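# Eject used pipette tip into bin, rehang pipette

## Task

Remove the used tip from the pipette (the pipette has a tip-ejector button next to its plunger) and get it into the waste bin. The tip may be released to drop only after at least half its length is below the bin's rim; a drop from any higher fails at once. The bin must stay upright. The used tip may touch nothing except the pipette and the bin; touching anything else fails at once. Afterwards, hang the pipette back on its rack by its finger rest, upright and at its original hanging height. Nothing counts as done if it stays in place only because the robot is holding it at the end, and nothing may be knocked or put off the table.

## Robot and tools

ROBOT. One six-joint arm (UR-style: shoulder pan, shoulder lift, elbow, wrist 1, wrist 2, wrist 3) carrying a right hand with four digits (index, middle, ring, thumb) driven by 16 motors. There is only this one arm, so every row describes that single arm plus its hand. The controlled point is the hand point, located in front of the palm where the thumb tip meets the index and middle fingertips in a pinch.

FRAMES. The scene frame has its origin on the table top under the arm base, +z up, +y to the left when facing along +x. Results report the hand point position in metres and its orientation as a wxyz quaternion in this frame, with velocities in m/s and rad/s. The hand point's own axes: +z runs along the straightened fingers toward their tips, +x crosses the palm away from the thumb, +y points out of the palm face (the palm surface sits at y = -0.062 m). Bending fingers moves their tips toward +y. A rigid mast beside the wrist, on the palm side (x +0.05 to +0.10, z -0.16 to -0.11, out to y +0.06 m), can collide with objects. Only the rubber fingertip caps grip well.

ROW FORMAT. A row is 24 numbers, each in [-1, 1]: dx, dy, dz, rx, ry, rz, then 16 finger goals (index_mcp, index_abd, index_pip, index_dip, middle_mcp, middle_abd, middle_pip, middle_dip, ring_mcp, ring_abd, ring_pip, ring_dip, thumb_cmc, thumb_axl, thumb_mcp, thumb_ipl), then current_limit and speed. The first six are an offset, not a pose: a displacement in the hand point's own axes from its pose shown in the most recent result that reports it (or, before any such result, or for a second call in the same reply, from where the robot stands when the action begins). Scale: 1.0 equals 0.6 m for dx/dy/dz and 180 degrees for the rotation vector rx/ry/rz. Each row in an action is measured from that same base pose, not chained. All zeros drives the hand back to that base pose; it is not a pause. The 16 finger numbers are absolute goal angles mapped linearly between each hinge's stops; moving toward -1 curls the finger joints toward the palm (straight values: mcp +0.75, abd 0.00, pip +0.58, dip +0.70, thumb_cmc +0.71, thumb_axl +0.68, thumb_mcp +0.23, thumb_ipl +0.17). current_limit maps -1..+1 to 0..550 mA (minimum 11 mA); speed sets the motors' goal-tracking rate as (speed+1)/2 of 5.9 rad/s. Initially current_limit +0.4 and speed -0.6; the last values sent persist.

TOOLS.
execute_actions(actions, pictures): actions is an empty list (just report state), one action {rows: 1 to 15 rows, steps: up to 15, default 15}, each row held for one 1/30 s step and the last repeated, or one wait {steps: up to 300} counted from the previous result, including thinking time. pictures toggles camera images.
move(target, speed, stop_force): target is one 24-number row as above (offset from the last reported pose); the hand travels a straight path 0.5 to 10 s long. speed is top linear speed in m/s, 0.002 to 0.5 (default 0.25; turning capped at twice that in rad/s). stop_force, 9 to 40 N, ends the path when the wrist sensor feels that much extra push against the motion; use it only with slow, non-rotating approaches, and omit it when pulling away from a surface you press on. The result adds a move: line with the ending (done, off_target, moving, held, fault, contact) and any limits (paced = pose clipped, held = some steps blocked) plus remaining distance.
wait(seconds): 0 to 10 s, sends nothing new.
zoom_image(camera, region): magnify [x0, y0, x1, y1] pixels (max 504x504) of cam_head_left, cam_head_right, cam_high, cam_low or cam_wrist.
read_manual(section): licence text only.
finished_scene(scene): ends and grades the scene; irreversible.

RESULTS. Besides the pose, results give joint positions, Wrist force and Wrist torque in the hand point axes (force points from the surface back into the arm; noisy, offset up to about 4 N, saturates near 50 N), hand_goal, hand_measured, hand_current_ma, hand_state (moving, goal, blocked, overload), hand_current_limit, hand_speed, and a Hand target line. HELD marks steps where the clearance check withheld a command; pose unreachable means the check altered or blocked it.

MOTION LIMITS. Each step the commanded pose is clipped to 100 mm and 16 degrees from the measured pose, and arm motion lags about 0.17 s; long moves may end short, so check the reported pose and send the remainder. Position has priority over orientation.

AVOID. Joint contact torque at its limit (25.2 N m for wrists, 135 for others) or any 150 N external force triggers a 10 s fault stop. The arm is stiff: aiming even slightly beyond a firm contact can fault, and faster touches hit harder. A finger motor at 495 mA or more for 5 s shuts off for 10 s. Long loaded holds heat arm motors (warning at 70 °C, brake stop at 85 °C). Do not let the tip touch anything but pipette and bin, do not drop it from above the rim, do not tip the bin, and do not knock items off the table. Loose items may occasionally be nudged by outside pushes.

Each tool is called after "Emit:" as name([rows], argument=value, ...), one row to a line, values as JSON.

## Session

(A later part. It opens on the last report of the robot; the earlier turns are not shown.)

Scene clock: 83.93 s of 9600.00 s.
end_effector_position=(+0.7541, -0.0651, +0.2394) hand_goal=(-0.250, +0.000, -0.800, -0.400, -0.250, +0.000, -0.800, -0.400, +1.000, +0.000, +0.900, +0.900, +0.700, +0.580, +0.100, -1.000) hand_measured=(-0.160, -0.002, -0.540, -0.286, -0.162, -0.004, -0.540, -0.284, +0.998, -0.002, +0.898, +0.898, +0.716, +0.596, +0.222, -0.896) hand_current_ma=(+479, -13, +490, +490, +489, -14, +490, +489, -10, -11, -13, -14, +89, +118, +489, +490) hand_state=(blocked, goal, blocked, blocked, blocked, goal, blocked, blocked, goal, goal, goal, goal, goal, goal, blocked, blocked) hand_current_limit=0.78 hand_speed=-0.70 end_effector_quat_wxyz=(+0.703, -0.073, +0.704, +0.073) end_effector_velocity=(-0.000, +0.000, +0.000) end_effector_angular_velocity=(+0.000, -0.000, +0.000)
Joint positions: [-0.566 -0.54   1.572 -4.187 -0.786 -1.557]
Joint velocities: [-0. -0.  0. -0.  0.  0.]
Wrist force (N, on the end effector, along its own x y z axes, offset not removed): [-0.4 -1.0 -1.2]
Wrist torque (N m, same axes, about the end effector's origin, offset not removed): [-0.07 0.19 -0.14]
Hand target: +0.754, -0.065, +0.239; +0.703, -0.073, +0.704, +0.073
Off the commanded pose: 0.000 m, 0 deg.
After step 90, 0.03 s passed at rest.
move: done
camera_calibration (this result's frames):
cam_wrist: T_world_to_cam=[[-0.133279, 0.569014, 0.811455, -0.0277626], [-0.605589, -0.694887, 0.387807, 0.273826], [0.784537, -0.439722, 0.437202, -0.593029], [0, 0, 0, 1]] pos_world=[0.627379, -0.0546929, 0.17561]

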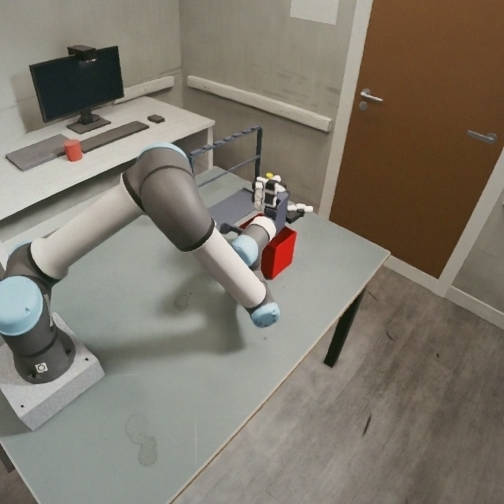

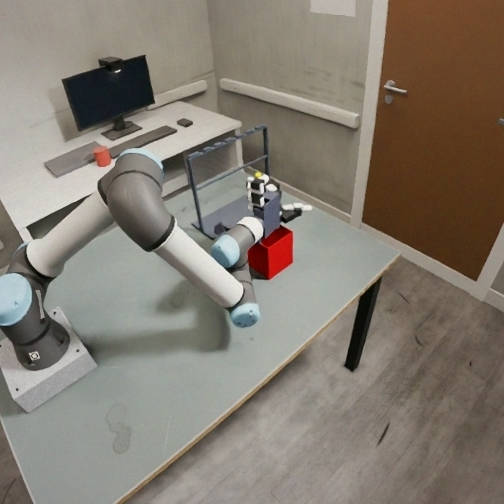

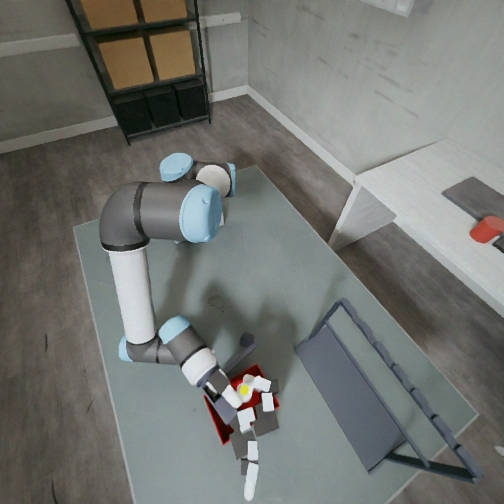

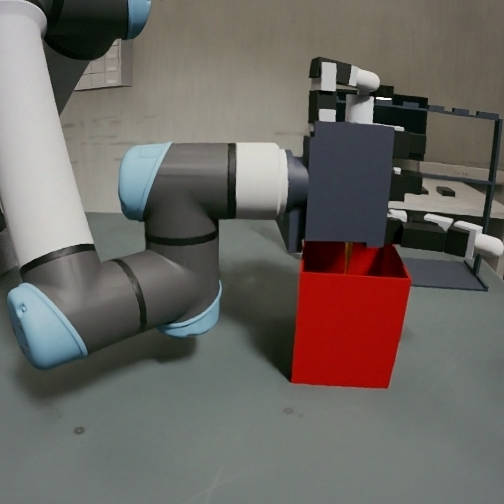

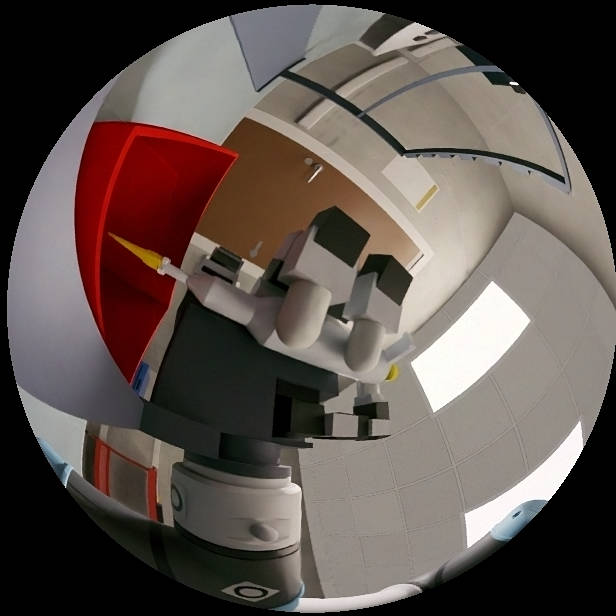

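Emit:
move(target=[0,0,0,0,0,0,-0.25,0,-0.8,-0.4,-0.25,0,-0.8,-0.4,1,0,0.9,0.9,0.7,0.58,0.0,-0.5,0.78,-0.5])

Emit:
move(target=[0,0,0,0,0,0,-0.25,0,-0.8,-0.4,-0.25,0,-0.8,-0.4,1,0,0.9,0.9,0.7,0.58,-0.03,-1,1,0.5])

Emit:
execute_actions([
  {"rows":[[0,0,0,0,0,0,-0.25,0,-0.8,-0.4,-0.25,0,-0.8,-0.4,1,0,0.9,0.9,0.7,0.58,-0.03,-1,0.78,0.5]],"steps":3},
], pictures=false)

Emit:
zoom_image(camera="cam_low", region=[290,30,410,150])

Scene clock: 89.57 s of 9600.00 s.
end_effector_position=(+0.7541, -0.0651, +0.2395) hand_goal=(-0.250, +0.000, -0.800, -0.400, -0.250, +0.000, -0.800, -0.400, +1.000, +0.000, +0.900, +0.900, +0.700, +0.580, +0.000, -0.500) hand_measured=(-0.164, -0.002, -0.540, -0.288, -0.166, -0.002, -0.540, -0.284, +0.998, -0.002, +0.898, +0.898, +0.702, +0.582, +0.000, -0.506) hand_current_ma=(+466, -12, +490, +490, +475, -10, +490, +490, -10, -11, -13, -14, +13, +14, -6, -40) hand_state=(blocked, goal, blocked, blocked, blocked, goal, blocked, blocked, goal, goal, goal, goal, goal, goal, goal, goal) hand_current_limit=0.78 hand_speed=-0.50 end_effector_quat_wxyz=(+0.703, -0.073, +0.704, +0.073) end_effector_velocity=(-0.000, -0.000, -0.000) end_effector_angular_velocity=(-0.001, -0.001, -0.001)
Joint positions: [-0.566 -0.54   1.572 -4.187 -0.786 -1.557]
Joint velocities: [-0.     0.     0.    -0.002 -0.    -0.001]
Wrist force (N, on the end effector, along its own x y z axes, offset not removed): [0.0 0.4 -1.3]
Wrist torque (N m, same axes, about the end effector's origin, offset not removed): [0.07 0.11 -0.19]
Hand target: +0.754, -0.065, +0.239; +0.703, -0.073, +0.704, +0.073
Off the commanded pose: 0.000 m, 0 deg.
After step 90, 1.83 s passed at rest.
move: done
camera_calibration (this result's frames):
cam_wrist: T_world_to_cam=[[-0.133307, 0.569032, 0.811438, -0.0277893], [-0.605602, -0.694878, 0.387802, 0.273813], [0.784523, -0.439712, 0.437239, -0.593047], [0, 0, 0, 1]] pos_world=[0.627376, -0.0546903, 0.175667]

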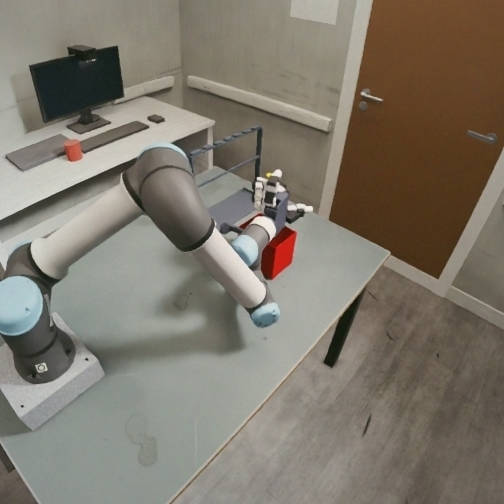

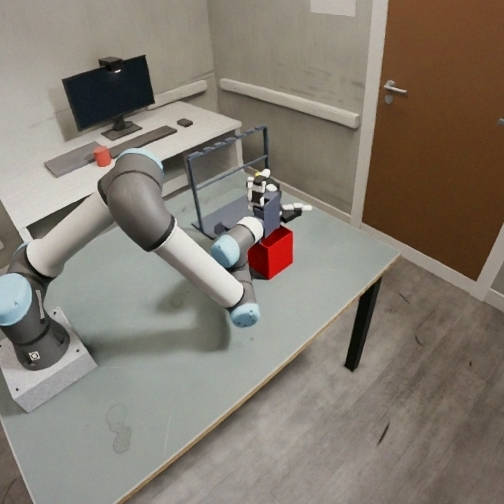

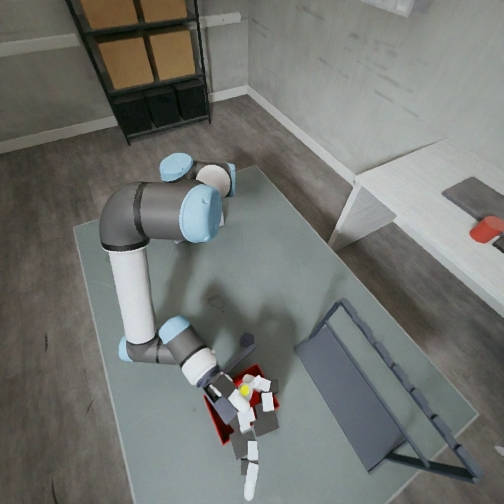

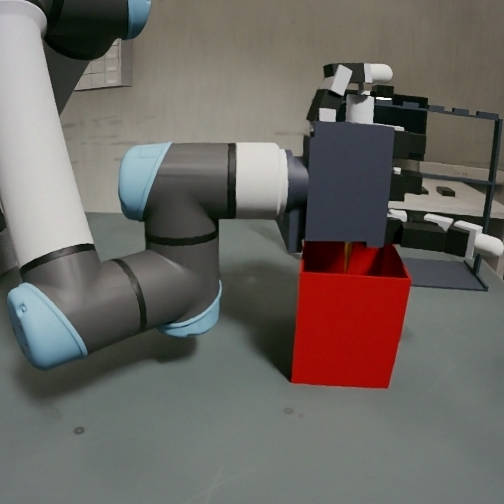

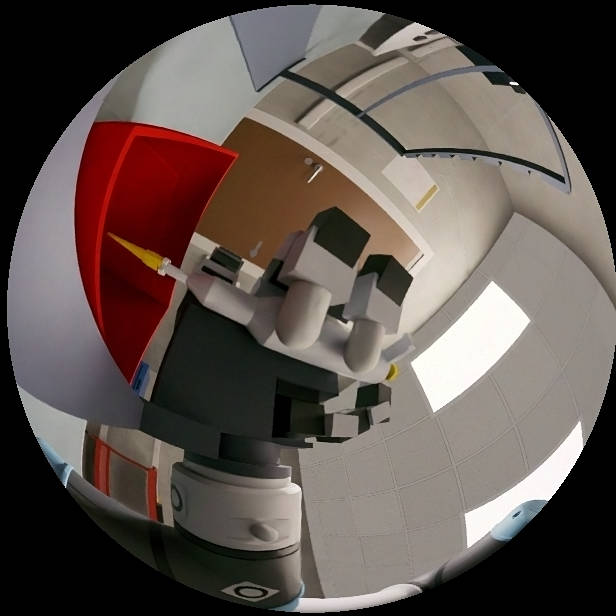

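Scene clock: 90.30 s of 9600.00 s.
end_effector_position=(+0.7541, -0.0651, +0.2395) hand_goal=(-0.250, +0.000, -0.800, -0.400, -0.250, +0.000, -0.800, -0.400, +1.000, +0.000, +0.900, +0.900, +0.700, +0.580, -0.030, -1.000) hand_measured=(-0.252, +0.002, -0.646, -0.364, -0.240, +0.002, -0.656, -0.362, +0.998, -0.002, +0.898, +0.898, +0.722, +0.600, -0.010, -0.888) hand_current_ma=(-13, +5, +550, +206, +59, +6, +550, +194, -9, -12, -13, -14, +123, +134, +157, +550) hand_state=(goal, goal, blocked, blocked, goal, goal, blocked, blocked, goal, goal, goal, goal, blocked, goal, blocked, blocked) hand_current_limit=1.00 hand_speed=0.50 end_effector_quat_wxyz=(+0.703, -0.073, +0.704, +0.073) end_effector_velocity=(-0.000, -0.000, +0.000) end_effector_angular_velocity=(-0.001, -0.002, -0.000)
Joint positions: [-0.566 -0.54   1.572 -4.187 -0.786 -1.557]
Joint velocities: [-0.    -0.    -0.001 -0.001  0.    -0.   ]
Wrist force (N, on the end effector, along its own x y z axes, offset not removed): [1.7 0.0 -0.5]
Wrist torque (N m, same axes, about the end effector's origin, offset not removed): [-0.08 -0.19 0.07]
Hand target: +0.754, -0.065, +0.239; +0.703, -0.073, +0.704, +0.073
Off the commanded pose: 0.000 m, 0 deg.
move: done
camera_calibration (this result's frames):
cam_wrist: T_world_to_cam=[[-0.133317, 0.569042, 0.81143, -0.0277808], [-0.605613, -0.694871, 0.387799, 0.273821], [0.784513, -0.439712, 0.437257, -0.593044], [0, 0, 0, 1]] pos_world=[0.627376, -0.0546901, 0.175667]

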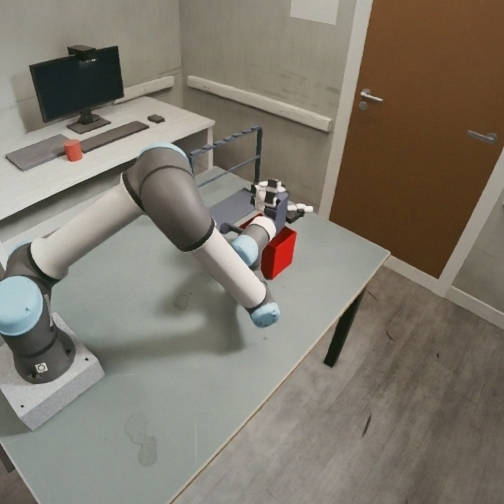

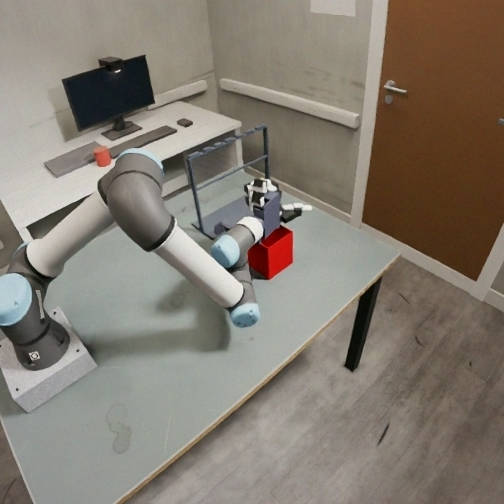

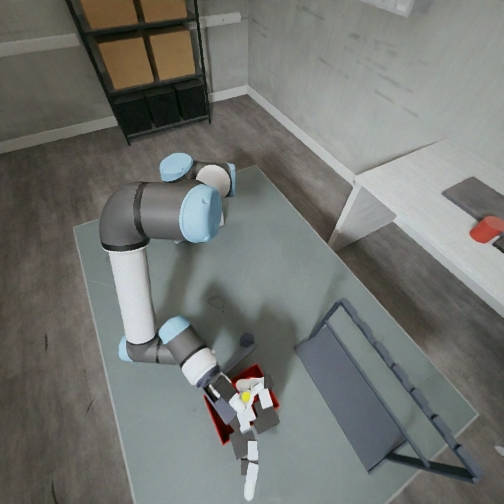

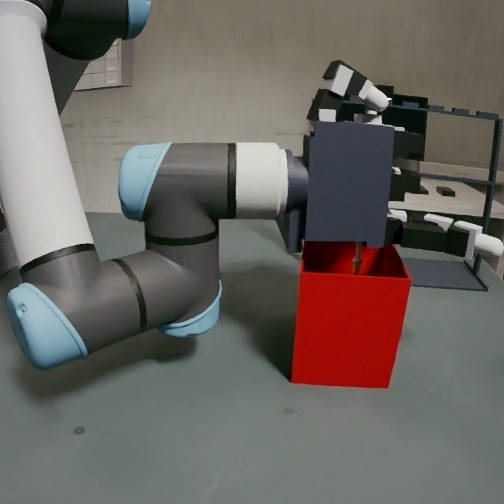

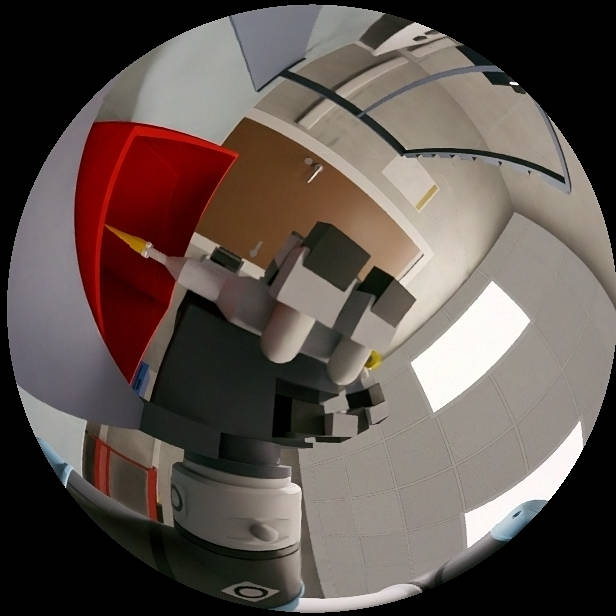

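Scene clock: 90.40 s of 9600.00 s.
end_effector_position=(+0.7541, -0.0651, +0.2395) hand_goal=(-0.250, +0.000, -0.800, -0.400, -0.250, +0.000, -0.800, -0.400, +1.000, +0.000, +0.900, +0.900, +0.700, +0.580, -0.030, -1.000) hand_measured=(-0.252, +0.002, -0.646, -0.364, -0.240, +0.002, -0.656, -0.362, +0.998, -0.002, +0.898, +0.898, +0.722, +0.600, -0.008, -0.888) hand_current_ma=(-13, +5, +488, +206, +59, +6, +488, +194, -9, -12, -13, -14, +123, +134, +157, +488) hand_state=(goal, goal, blocked, blocked, goal, goal, blocked, blocked, goal, goal, goal, goal, blocked, goal, blocked, blocked) hand_current_limit=0.78 hand_speed=0.50 end_effector_quat_wxyz=(+0.703, -0.073, +0.704, +0.073) end_effector_velocity=(+0.000, -0.000, -0.000) end_effector_angular_velocity=(+0.000, +0.001, -0.000)
Joint positions: [-0.566 -0.54   1.572 -4.187 -0.786 -1.557]
Joint velocities: [-0.    -0.    -0.     0.002 -0.    -0.   ]
Wrist force (N, on the end effector, along its own x y z axes, offset not removed): [-0.7 -2.0 -3.2]
Wrist torque (N m, same axes, about the end effector's origin, offset not removed): [-0.04 0.33 -0.19]
Hand target: +0.754, -0.065, +0.239; +0.703, -0.073, +0.704, +0.073
Off the commanded pose: 0.000 m, 0 deg.
Steps of this call (steps 1 to 3: all 3 steps of this action). Readings (end_effector_position | what the end effector reports):
1: (+0.7541, -0.0651, +0.2395) | hand_goal=(-0.250, +0.000, -0.800, -0.400, -0.250, +0.000, -0.800, -0.400, +1.000, +0.000, +0.900, +0.900, +0.700, +0.580, -0.030, -1.000) hand_measured=(-0.252, +0.002, -0.646, -0.364, -0.240, +0.002, -0.656, -0.362, +0.998, -0.002, +0.898, +0.898, +0.722, +0.600, -0.008, -0.888) hand_current_ma=(-13, +5, +550, +206, +59, +6, +550, +194, -9, -12, -13, -14, +124, +134, +157, +550) hand_state=(goal, goal, blocked, blocked, goal, goal, blocked, blocked, goal, goal, goal, goal, blocked, goal, blocked, blocked) hand_current_limit=0.78 hand_speed=0.50
2: (+0.7541, -0.0651, +0.2395) | hand_goal=(-0.250, +0.000, -0.800, -0.400, -0.250, +0.000, -0.800, -0.400, +1.000, +0.000, +0.900, +0.900, +0.700, +0.580, -0.030, -1.000) hand_measured=(-0.252, +0.002, -0.646, -0.364, -0.240, +0.002, -0.656, -0.362, +0.998, -0.002, +0.898, +0.898, +0.722, +0.600, -0.008, -0.888) hand_current_ma=(-13, +5, +484, +206, +59, +6, +483, +194, -9, -12, -13, -14, +123, +134, +157, +484) hand_state=(goal, goal, moving, blocked, goal, goal, moving, blocked, goal, goal, goal, goal, blocked, goal, blocked, moving) hand_current_limit=0.78 hand_speed=0.50
3: the state above

Region (290, 30, 410, 150) of cam_low's 504x504 image, scaled by 4.200, with more detail than that image has.

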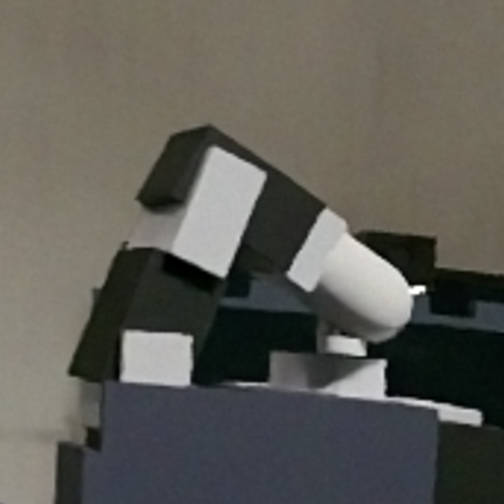

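Emit:
move(target=[0,0,0,0,0,0,-0.3,0,-0.8,-0.5,-0.3,0,-0.8,-0.5,1,0,0.9,0.9,0.7,0.6,-0.3,-0.15,0.78,-0.5])

Emit:
zoom_image(camera="cam_low", region=[290,30,410,150])

Emit:
zoom_image(camera="cam_high", region=[200,350,290,440])

Emit:
move(target=[0,0,0,0,0,0,-0.3,0,-0.8,-0.5,-0.3,0,-0.8,-0.5,1,0,0.9,0.9,0.7,0.6,-0.4,-0.8,1,0.5])

Emit:
execute_actions([
  {"rows":[[0,0,0,0,0,0,-0.3,0,-0.8,-0.5,-0.3,0,-0.8,-0.5,1,0,0.9,0.9,0.7,0.6,-0.4,-0.8,0.78,0.5]],"steps":1},
], pictures=false)

Emit:
zoom_image(camera="cam_low", region=[290,30,410,150])

Scene clock: 96.17 s of 9600.00 s.
end_effector_position=(+0.7541, -0.0651, +0.2395) hand_goal=(-0.300, +0.000, -0.800, -0.500, -0.300, +0.000, -0.800, -0.500, +1.000, +0.000, +0.900, +0.900, +0.700, +0.600, -0.300, -0.150) hand_measured=(-0.264, +0.002, -0.646, -0.368, -0.254, +0.002, -0.656, -0.368, +0.998, -0.002, +0.898, +0.898, +0.738, +0.628, -0.314, -0.166) hand_current_ma=(+191, +5, +489, +489, +254, +6, +489, +489, -9, -12, -13, -14, +210, +193, -99, -110) hand_state=(blocked, goal, blocked, blocked, blocked, goal, blocked, blocked, goal, goal, goal, goal, blocked, blocked, goal, goal) hand_current_limit=0.78 hand_speed=-0.50 end_effector_quat_wxyz=(+0.703, -0.073, +0.704, +0.073) end_effector_velocity=(-0.000, -0.000, -0.000) end_effector_angular_velocity=(-0.000, +0.000, -0.000)
Joint positions: [-0.566 -0.54   1.572 -4.187 -0.786 -1.557]
Joint velocities: [-0.     0.     0.001 -0.    -0.    -0.001]
Wrist force (N, on the end effector, along its own x y z axes, offset not removed): [1.1 -2.5 -1.9]
Wrist torque (N m, same axes, about the end effector's origin, offset not removed): [-0.26 0.00 -0.11]
Hand target: +0.754, -0.065, +0.239; +0.703, -0.073, +0.704, +0.073
Off the commanded pose: 0.000 m, 0 deg.
After step 90, 1.53 s passed at rest.
move: done
camera_calibration (this result's frames):
cam_wrist: T_world_to_cam=[[-0.133317, 0.569042, 0.81143, -0.0277809], [-0.605612, -0.694871, 0.387799, 0.27382], [0.784513, -0.439712, 0.437257, -0.593044], [0, 0, 0, 1]] pos_world=[0.627376, -0.0546902, 0.175667]

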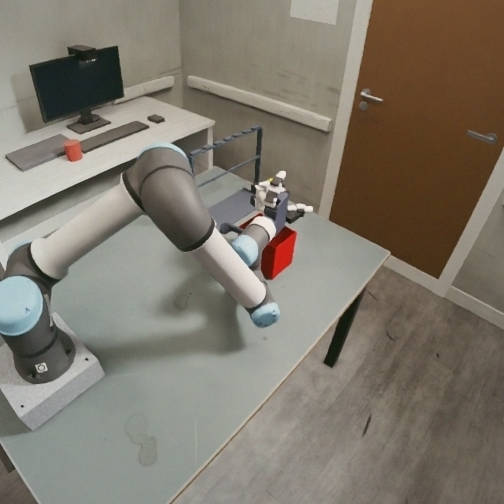

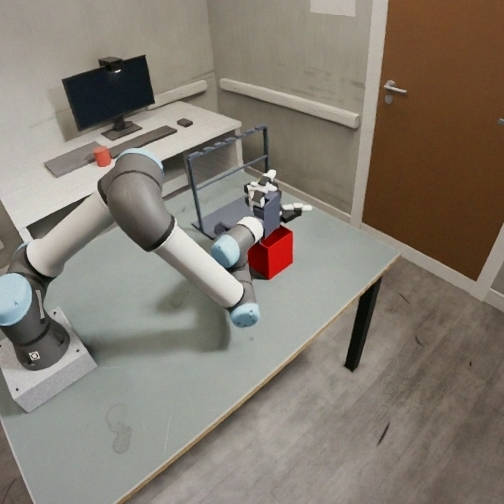

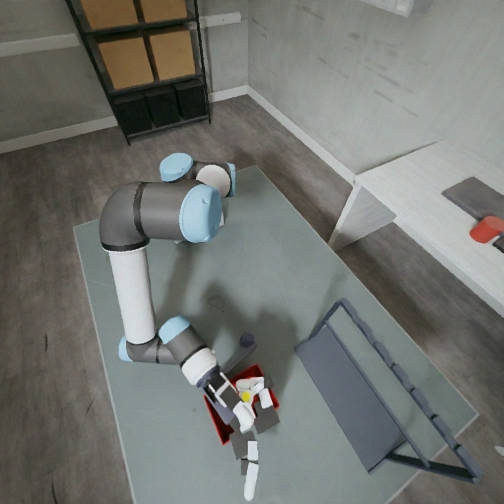

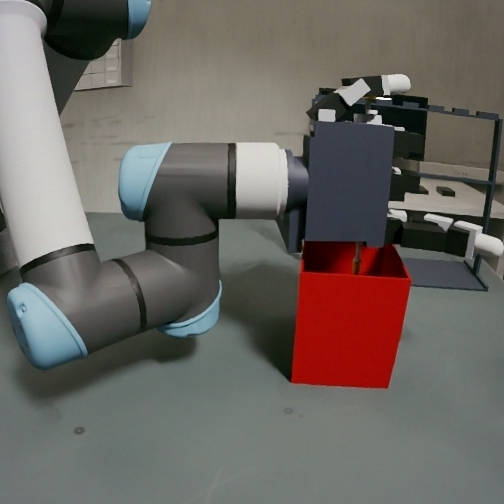

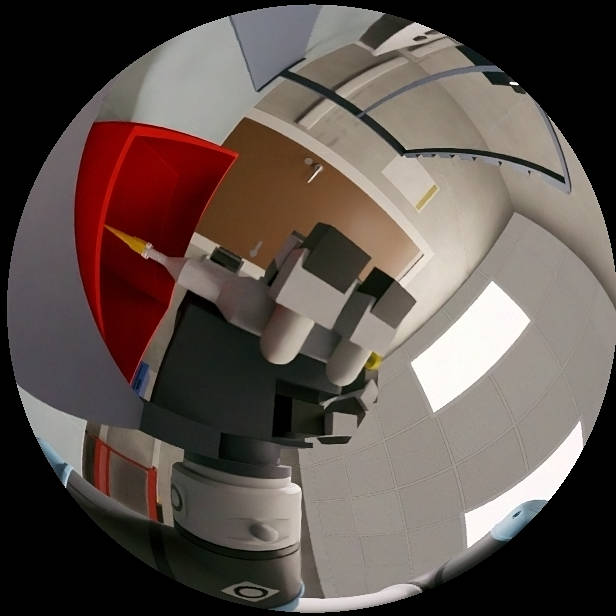

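Region (290, 30, 410, 150) of cam_low's 504x504 image, scaled by 4.200, with more detail than that image has.

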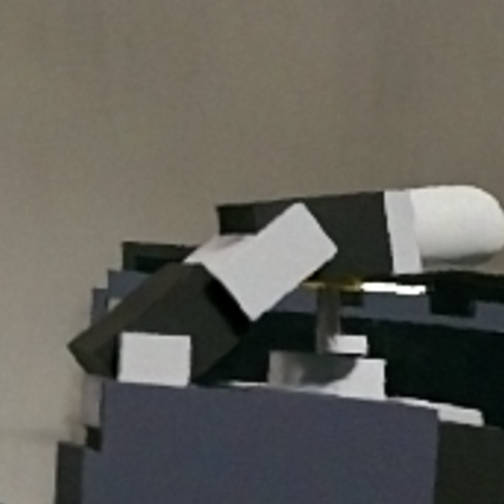

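Region (200, 350, 290, 440) of cam_high's 504x504 image, scaled by 5.600, with more detail than that image has.

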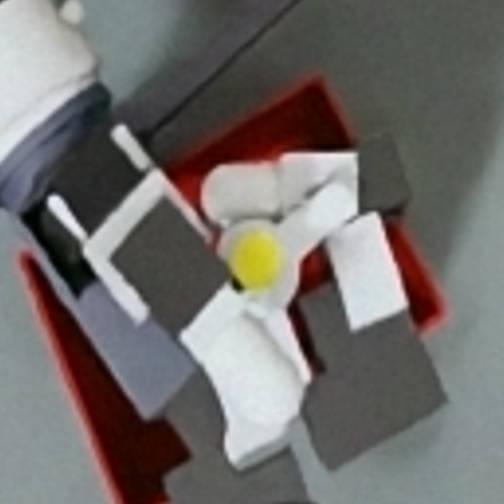

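Scene clock: 96.73 s of 9600.00 s.
end_effector_position=(+0.7541, -0.0651, +0.2395) hand_goal=(-0.300, +0.000, -0.800, -0.500, -0.300, +0.000, -0.800, -0.500, +1.000, +0.000, +0.900, +0.900, +0.700, +0.600, -0.400, -0.800) hand_measured=(-0.274, +0.004, -0.646, -0.370, -0.254, +0.004, -0.656, -0.370, +0.998, -0.002, +0.898, +0.898, +0.740, +0.630, -0.370, -0.476) hand_current_ma=(+145, +14, +550, +550, +254, +17, +550, +550, -9, -12, -13, -14, +219, +206, +223, +550) hand_state=(blocked, goal, blocked, blocked, blocked, goal, blocked, blocked, goal, goal, goal, goal, blocked, blocked, blocked, blocked) hand_current_limit=1.00 hand_speed=0.50 end_effector_quat_wxyz=(+0.703, -0.073, +0.704, +0.073) end_effector_velocity=(+0.000, -0.000, -0.000) end_effector_angular_velocity=(-0.000, -0.000, -0.001)
Joint positions: [-0.566 -0.54   1.572 -4.187 -0.786 -1.557]
Joint velocities: [-0.     0.    -0.001 -0.    -0.    -0.   ]
Wrist force (N, on the end effector, along its own x y z axes, offset not removed): [-0.6 -2.1 -0.7]
Wrist torque (N m, same axes, about the end effector's origin, offset not removed): [-0.33 0.17 -0.16]
Hand target: +0.754, -0.065, +0.239; +0.703, -0.073, +0.704, +0.073
Off the commanded pose: 0.000 m, 0 deg.
move: done
camera_calibration (this result's frames):
cam_wrist: T_world_to_cam=[[-0.133317, 0.569042, 0.81143, -0.0277808], [-0.605613, -0.694871, 0.387799, 0.273821], [0.784513, -0.439712, 0.437257, -0.593044], [0, 0, 0, 1]] pos_world=[0.627376, -0.0546901, 0.175667]

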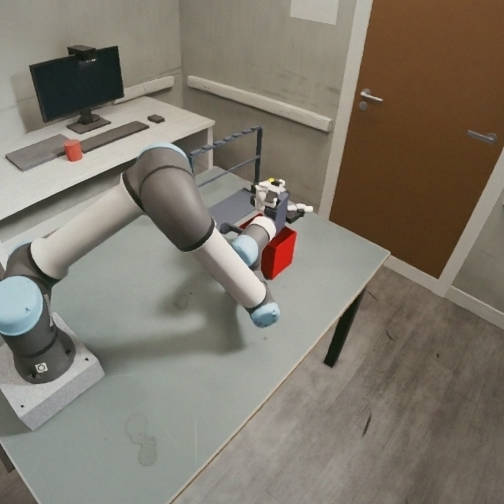

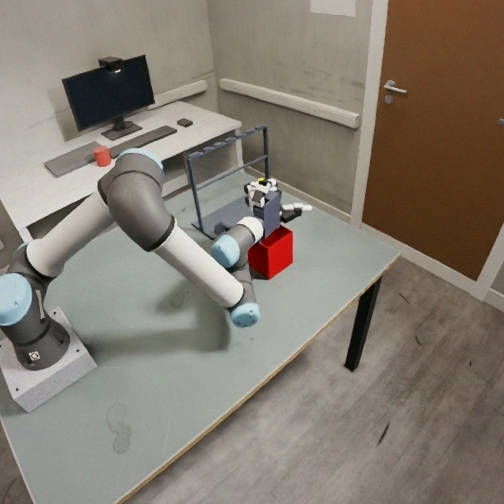

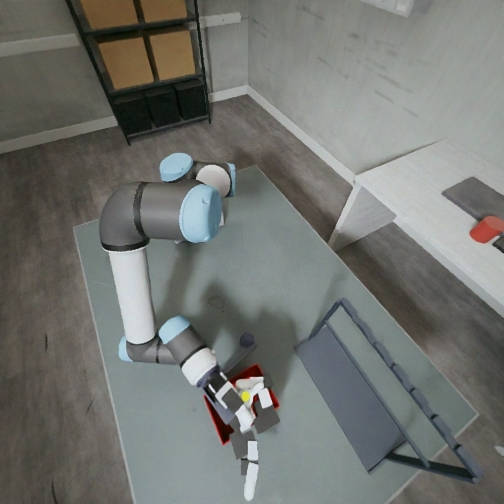

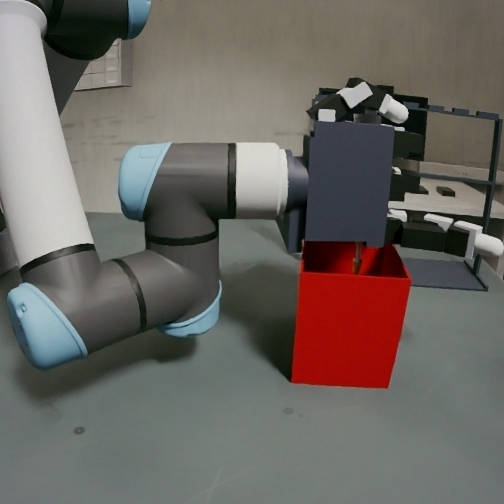

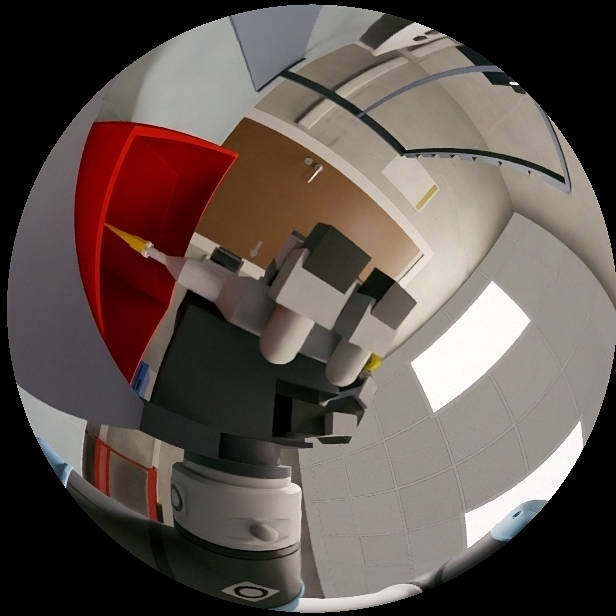

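Scene clock: 96.77 s of 9600.00 s.
end_effector_position=(+0.7541, -0.0651, +0.2395) hand_goal=(-0.300, +0.000, -0.800, -0.500, -0.300, +0.000, -0.800, -0.500, +1.000, +0.000, +0.900, +0.900, +0.700, +0.600, -0.400, -0.800) hand_measured=(-0.274, +0.004, -0.646, -0.370, -0.254, +0.004, -0.656, -0.370, +0.998, -0.002, +0.898, +0.898, +0.740, +0.630, -0.370, -0.476) hand_current_ma=(+145, +14, +550, +550, +254, +17, +550, +550, -9, -12, -13, -14, +219, +206, +223, +550) hand_state=(blocked, goal, blocked, blocked, blocked, goal, blocked, blocked, goal, goal, goal, goal, blocked, blocked, blocked, blocked) hand_current_limit=0.78 hand_speed=0.50 end_effector_quat_wxyz=(+0.703, -0.073, +0.704, +0.073) end_effector_velocity=(+0.000, +0.001, +0.000) end_effector_angular_velocity=(+0.001, +0.001, +0.001)
Joint positions: [-0.566 -0.54   1.572 -4.187 -0.786 -1.557]
Joint velocities: [ 0.001 -0.    -0.     0.001  0.     0.001]
Wrist force (N, on the end effector, along its own x y z axes, offset not removed): [-0.1 0.5 -1.7]
Wrist torque (N m, same axes, about the end effector's origin, offset not removed): [0.16 0.14 -0.07]
Hand target: +0.754, -0.065, +0.239; +0.703, -0.073, +0.704, +0.073
Off the commanded pose: 0.000 m, 0 deg.
Steps of this call (step 1: the one step of this action). Readings (end_effector_position | what the end effector reports):
1: the state above

Region (290, 30, 410, 150) of cam_low's 504x504 image, scaled by 4.200, with more detail than that image has.

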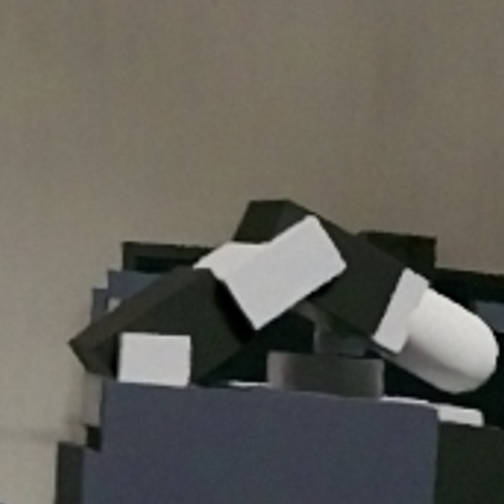

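Emit:
move(target=[0,0,0,0,0,0,-0.3,0,-0.8,-0.5,-0.3,0,-0.8,-0.5,1,0,0.9,0.9,0.73,0.63,-0.75,-0.05,0.78,0.5])

Emit:
zoom_image(camera="cam_low", region=[290,30,410,150])

Emit:
move(target=[0,0,0,0,0,0,-0.3,0,-0.8,-0.5,-0.3,0,-0.8,-0.5,1,0,0.9,0.9,0.73,0.63,-0.75,-0.5,1,-0.5])

Emit:
execute_actions([
  {"rows":[[0,0,0,0,0,0,-0.3,0,-0.8,-0.5,-0.3,0,-0.8,-0.5,1,0,0.9,0.9,0.73,0.63,-0.75,-0.5,0.78,-0.5]],"steps":1},
], pictures=false)

Emit:
zoom_image(camera="cam_low", region=[290,30,410,150])

Scene clock: 101.97 s of 9600.00 s.
end_effector_position=(+0.7541, -0.0651, +0.2395) hand_goal=(-0.300, +0.000, -0.800, -0.500, -0.300, +0.000, -0.800, -0.500, +1.000, +0.000, +0.900, +0.900, +0.730, +0.630, -0.750, -0.050) hand_measured=(-0.272, +0.004, -0.646, -0.370, -0.254, +0.004, -0.656, -0.370, +0.998, -0.002, +0.898, +0.898, +0.744, +0.636, -0.534, -0.052) hand_current_ma=(+147, +14, +489, +489, +253, +17, +489, +489, -9, -12, -13, -14, +77, +40, +489, -11) hand_state=(blocked, goal, blocked, blocked, blocked, goal, blocked, blocked, goal, goal, goal, goal, goal, goal, blocked, goal) hand_current_limit=0.78 hand_speed=0.50 end_effector_quat_wxyz=(+0.703, -0.073, +0.704, +0.073) end_effector_velocity=(+0.000, -0.000, -0.000) end_effector_angular_velocity=(-0.001, -0.000, -0.001)
Joint positions: [-0.566 -0.54   1.572 -4.187 -0.786 -1.557]
Joint velocities: [-0.001  0.    -0.    -0.    -0.    -0.001]
Wrist force (N, on the end effector, along its own x y z axes, offset not removed): [0.6 -3.1 -2.4]
Wrist torque (N m, same axes, about the end effector's origin, offset not removed): [-0.33 0.08 -0.19]
Hand target: +0.754, -0.065, +0.239; +0.703, -0.073, +0.704, +0.073
Off the commanded pose: 0.000 m, 0 deg.
After step 90, 1.50 s passed at rest.
move: done
camera_calibration (this result's frames):
cam_wrist: T_world_to_cam=[[-0.133317, 0.569042, 0.81143, -0.0277807], [-0.605613, -0.694871, 0.387799, 0.273821], [0.784513, -0.439712, 0.437257, -0.593044], [0, 0, 0, 1]] pos_world=[0.627376, -0.0546901, 0.175667]

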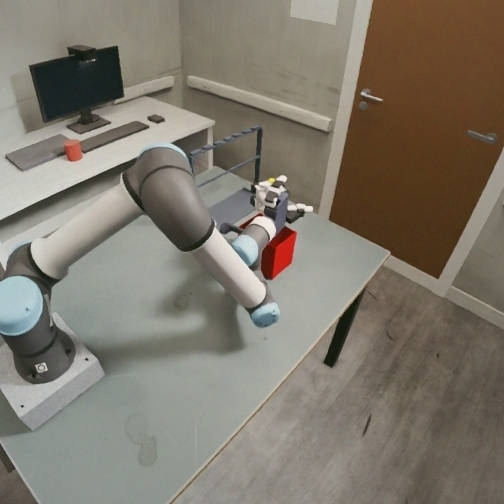

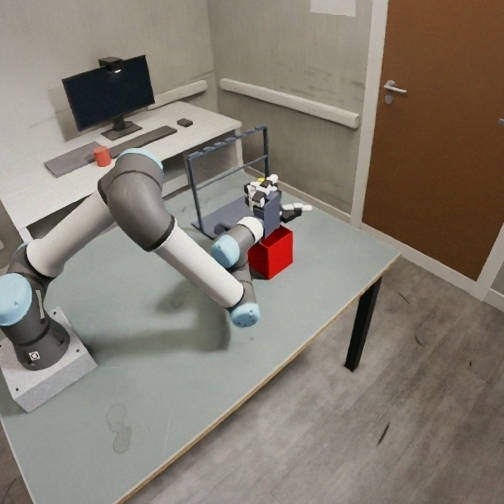

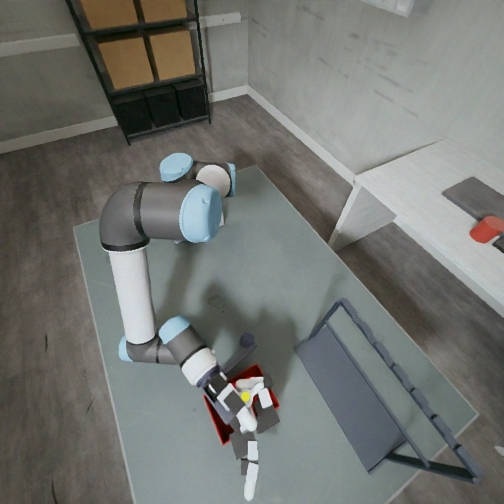

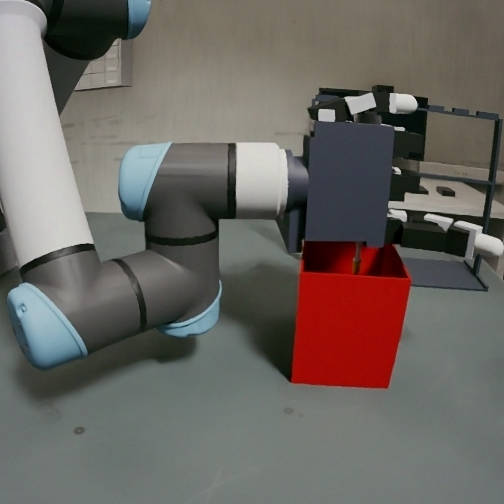

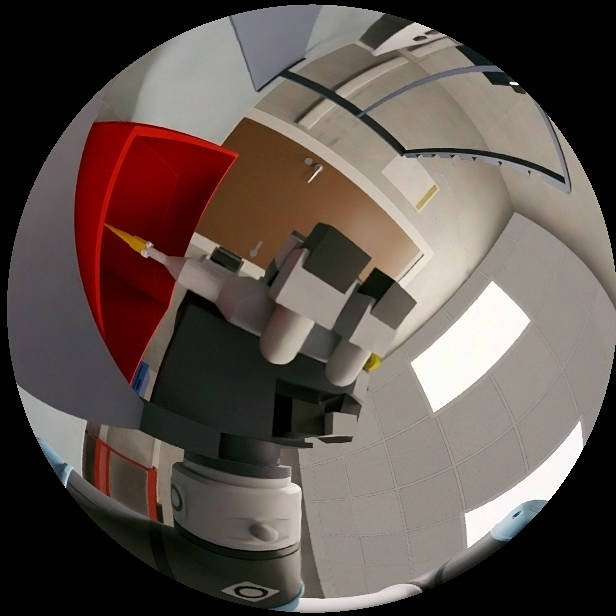

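Region (290, 30, 410, 150) of cam_low's 504x504 image, scaled by 4.200, with more detail than that image has.

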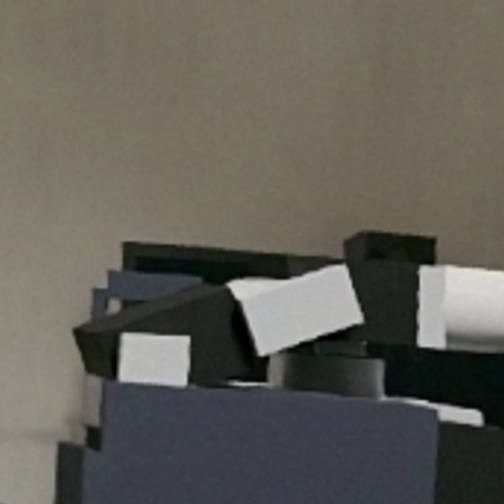

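Scene clock: 102.47 s of 9600.00 s.
end_effector_position=(+0.7541, -0.0651, +0.2395) hand_goal=(-0.300, +0.000, -0.800, -0.500, -0.300, +0.000, -0.800, -0.500, +1.000, +0.000, +0.900, +0.900, +0.730, +0.630, -0.750, -0.500) hand_measured=(-0.272, +0.004, -0.646, -0.370, -0.254, +0.004, -0.656, -0.370, +0.998, -0.002, +0.898, +0.898, +0.744, +0.636, -0.550, -0.174) hand_current_ma=(+147, +14, +550, +550, +253, +17, +550, +550, -9, -12, -13, -14, +78, +40, +550, +550) hand_state=(blocked, goal, blocked, blocked, blocked, goal, blocked, blocked, goal, goal, goal, goal, goal, goal, blocked, blocked) hand_current_limit=1.00 hand_speed=-0.50 end_effector_quat_wxyz=(+0.703, -0.073, +0.704, +0.073) end_effector_velocity=(-0.000, +0.000, +0.000) end_effector_angular_velocity=(-0.001, -0.001, -0.000)
Joint positions: [-0.566 -0.54   1.572 -4.187 -0.786 -1.557]
Joint velocities: [ 0.    -0.     0.    -0.001 -0.     0.   ]
Wrist force (N, on the end effector, along its own x y z axes, offset not removed): [-1.6 -3.0 -2.6]
Wrist torque (N m, same axes, about the end effector's origin, offset not removed): [-0.29 0.25 -0.35]
Hand target: +0.754, -0.065, +0.239; +0.703, -0.073, +0.704, +0.073
Off the commanded pose: 0.000 m, 0 deg.
move: done
camera_calibration (this result's frames):
cam_wrist: T_world_to_cam=[[-0.133317, 0.569042, 0.81143, -0.0277808], [-0.605613, -0.69487, 0.387799, 0.273821], [0.784512, -0.439712, 0.437257, -0.593044], [0, 0, 0, 1]] pos_world=[0.627376, -0.0546902, 0.175667]

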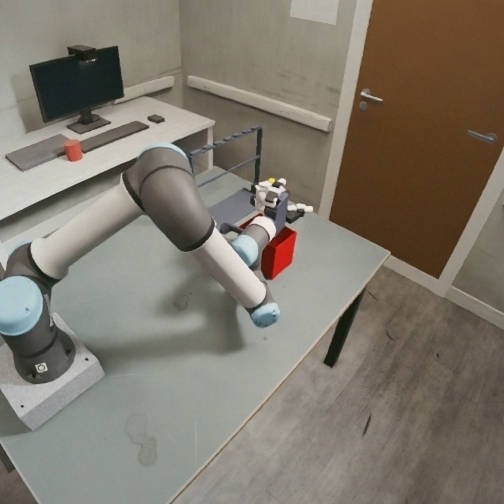

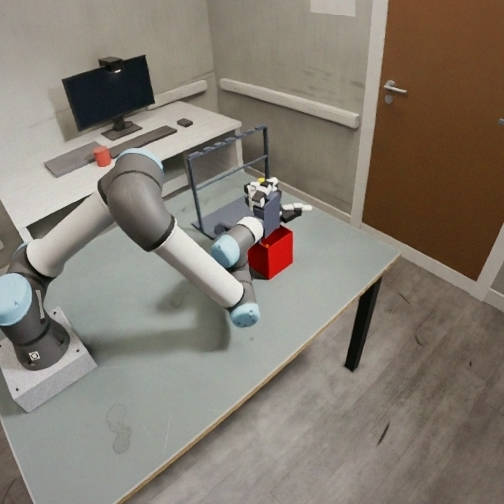

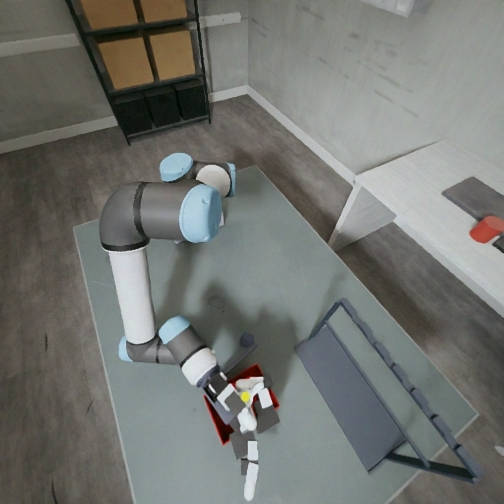

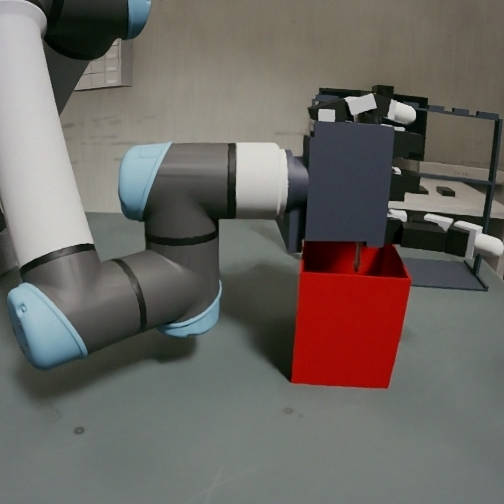

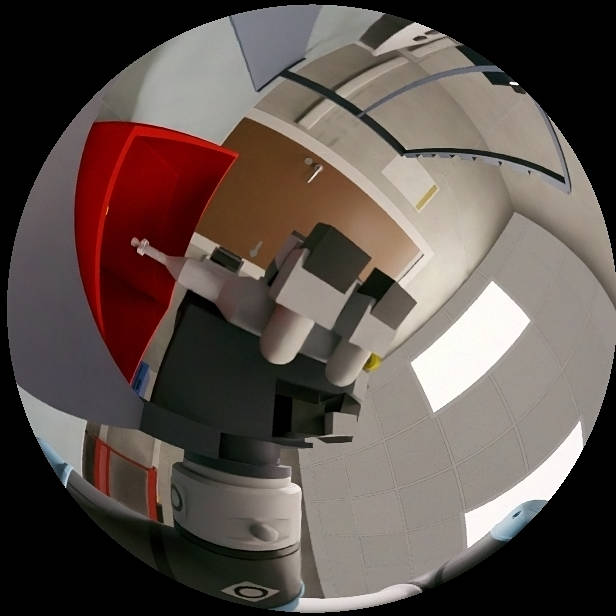

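Scene clock: 102.50 s of 9600.00 s.
end_effector_position=(+0.7541, -0.0651, +0.2395) hand_goal=(-0.300, +0.000, -0.800, -0.500, -0.300, +0.000, -0.800, -0.500, +1.000, +0.000, +0.900, +0.900, +0.730, +0.630, -0.750, -0.500) hand_measured=(-0.272, +0.004, -0.646, -0.370, -0.254, +0.004, -0.656, -0.370, +0.998, -0.002, +0.898, +0.898, +0.744, +0.636, -0.550, -0.174) hand_current_ma=(+147, +14, +550, +550, +253, +17, +550, +550, -9, -12, -13, -14, +78, +40, +550, +550) hand_state=(blocked, goal, blocked, blocked, blocked, goal, blocked, blocked, goal, goal, goal, goal, goal, goal, blocked, blocked) hand_current_limit=0.78 hand_speed=-0.50 end_effector_quat_wxyz=(+0.703, -0.073, +0.704, +0.073) end_effector_velocity=(+0.000, -0.001, -0.000) end_effector_angular_velocity=(+0.002, +0.002, -0.001)
Joint positions: [-0.566 -0.54   1.572 -4.187 -0.786 -1.557]
Joint velocities: [-0.     0.    -0.001  0.003 -0.     0.001]
Wrist force (N, on the end effector, along its own x y z axes, offset not removed): [1.0 -0.8 -1.5]
Wrist torque (N m, same axes, about the end effector's origin, offset not removed): [0.02 -0.03 -0.10]
Hand target: +0.754, -0.065, +0.239; +0.703, -0.073, +0.704, +0.073
Off the commanded pose: 0.000 m, 0 deg.
Steps of this call (step 1: the one step of this action). Readings (end_effector_position | what the end effector reports):
1: the state above

Region (290, 30, 410, 150) of cam_low's 504x504 image, scaled by 4.200, with more detail than that image has.

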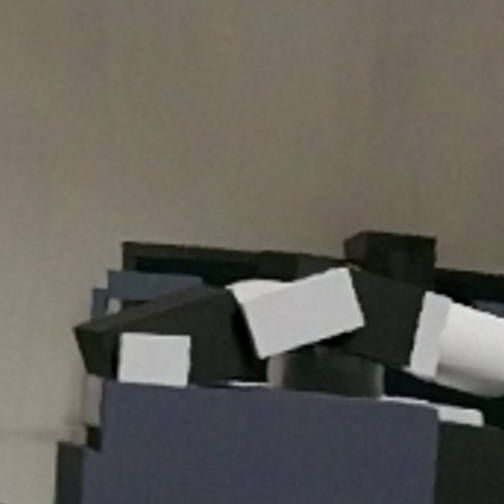

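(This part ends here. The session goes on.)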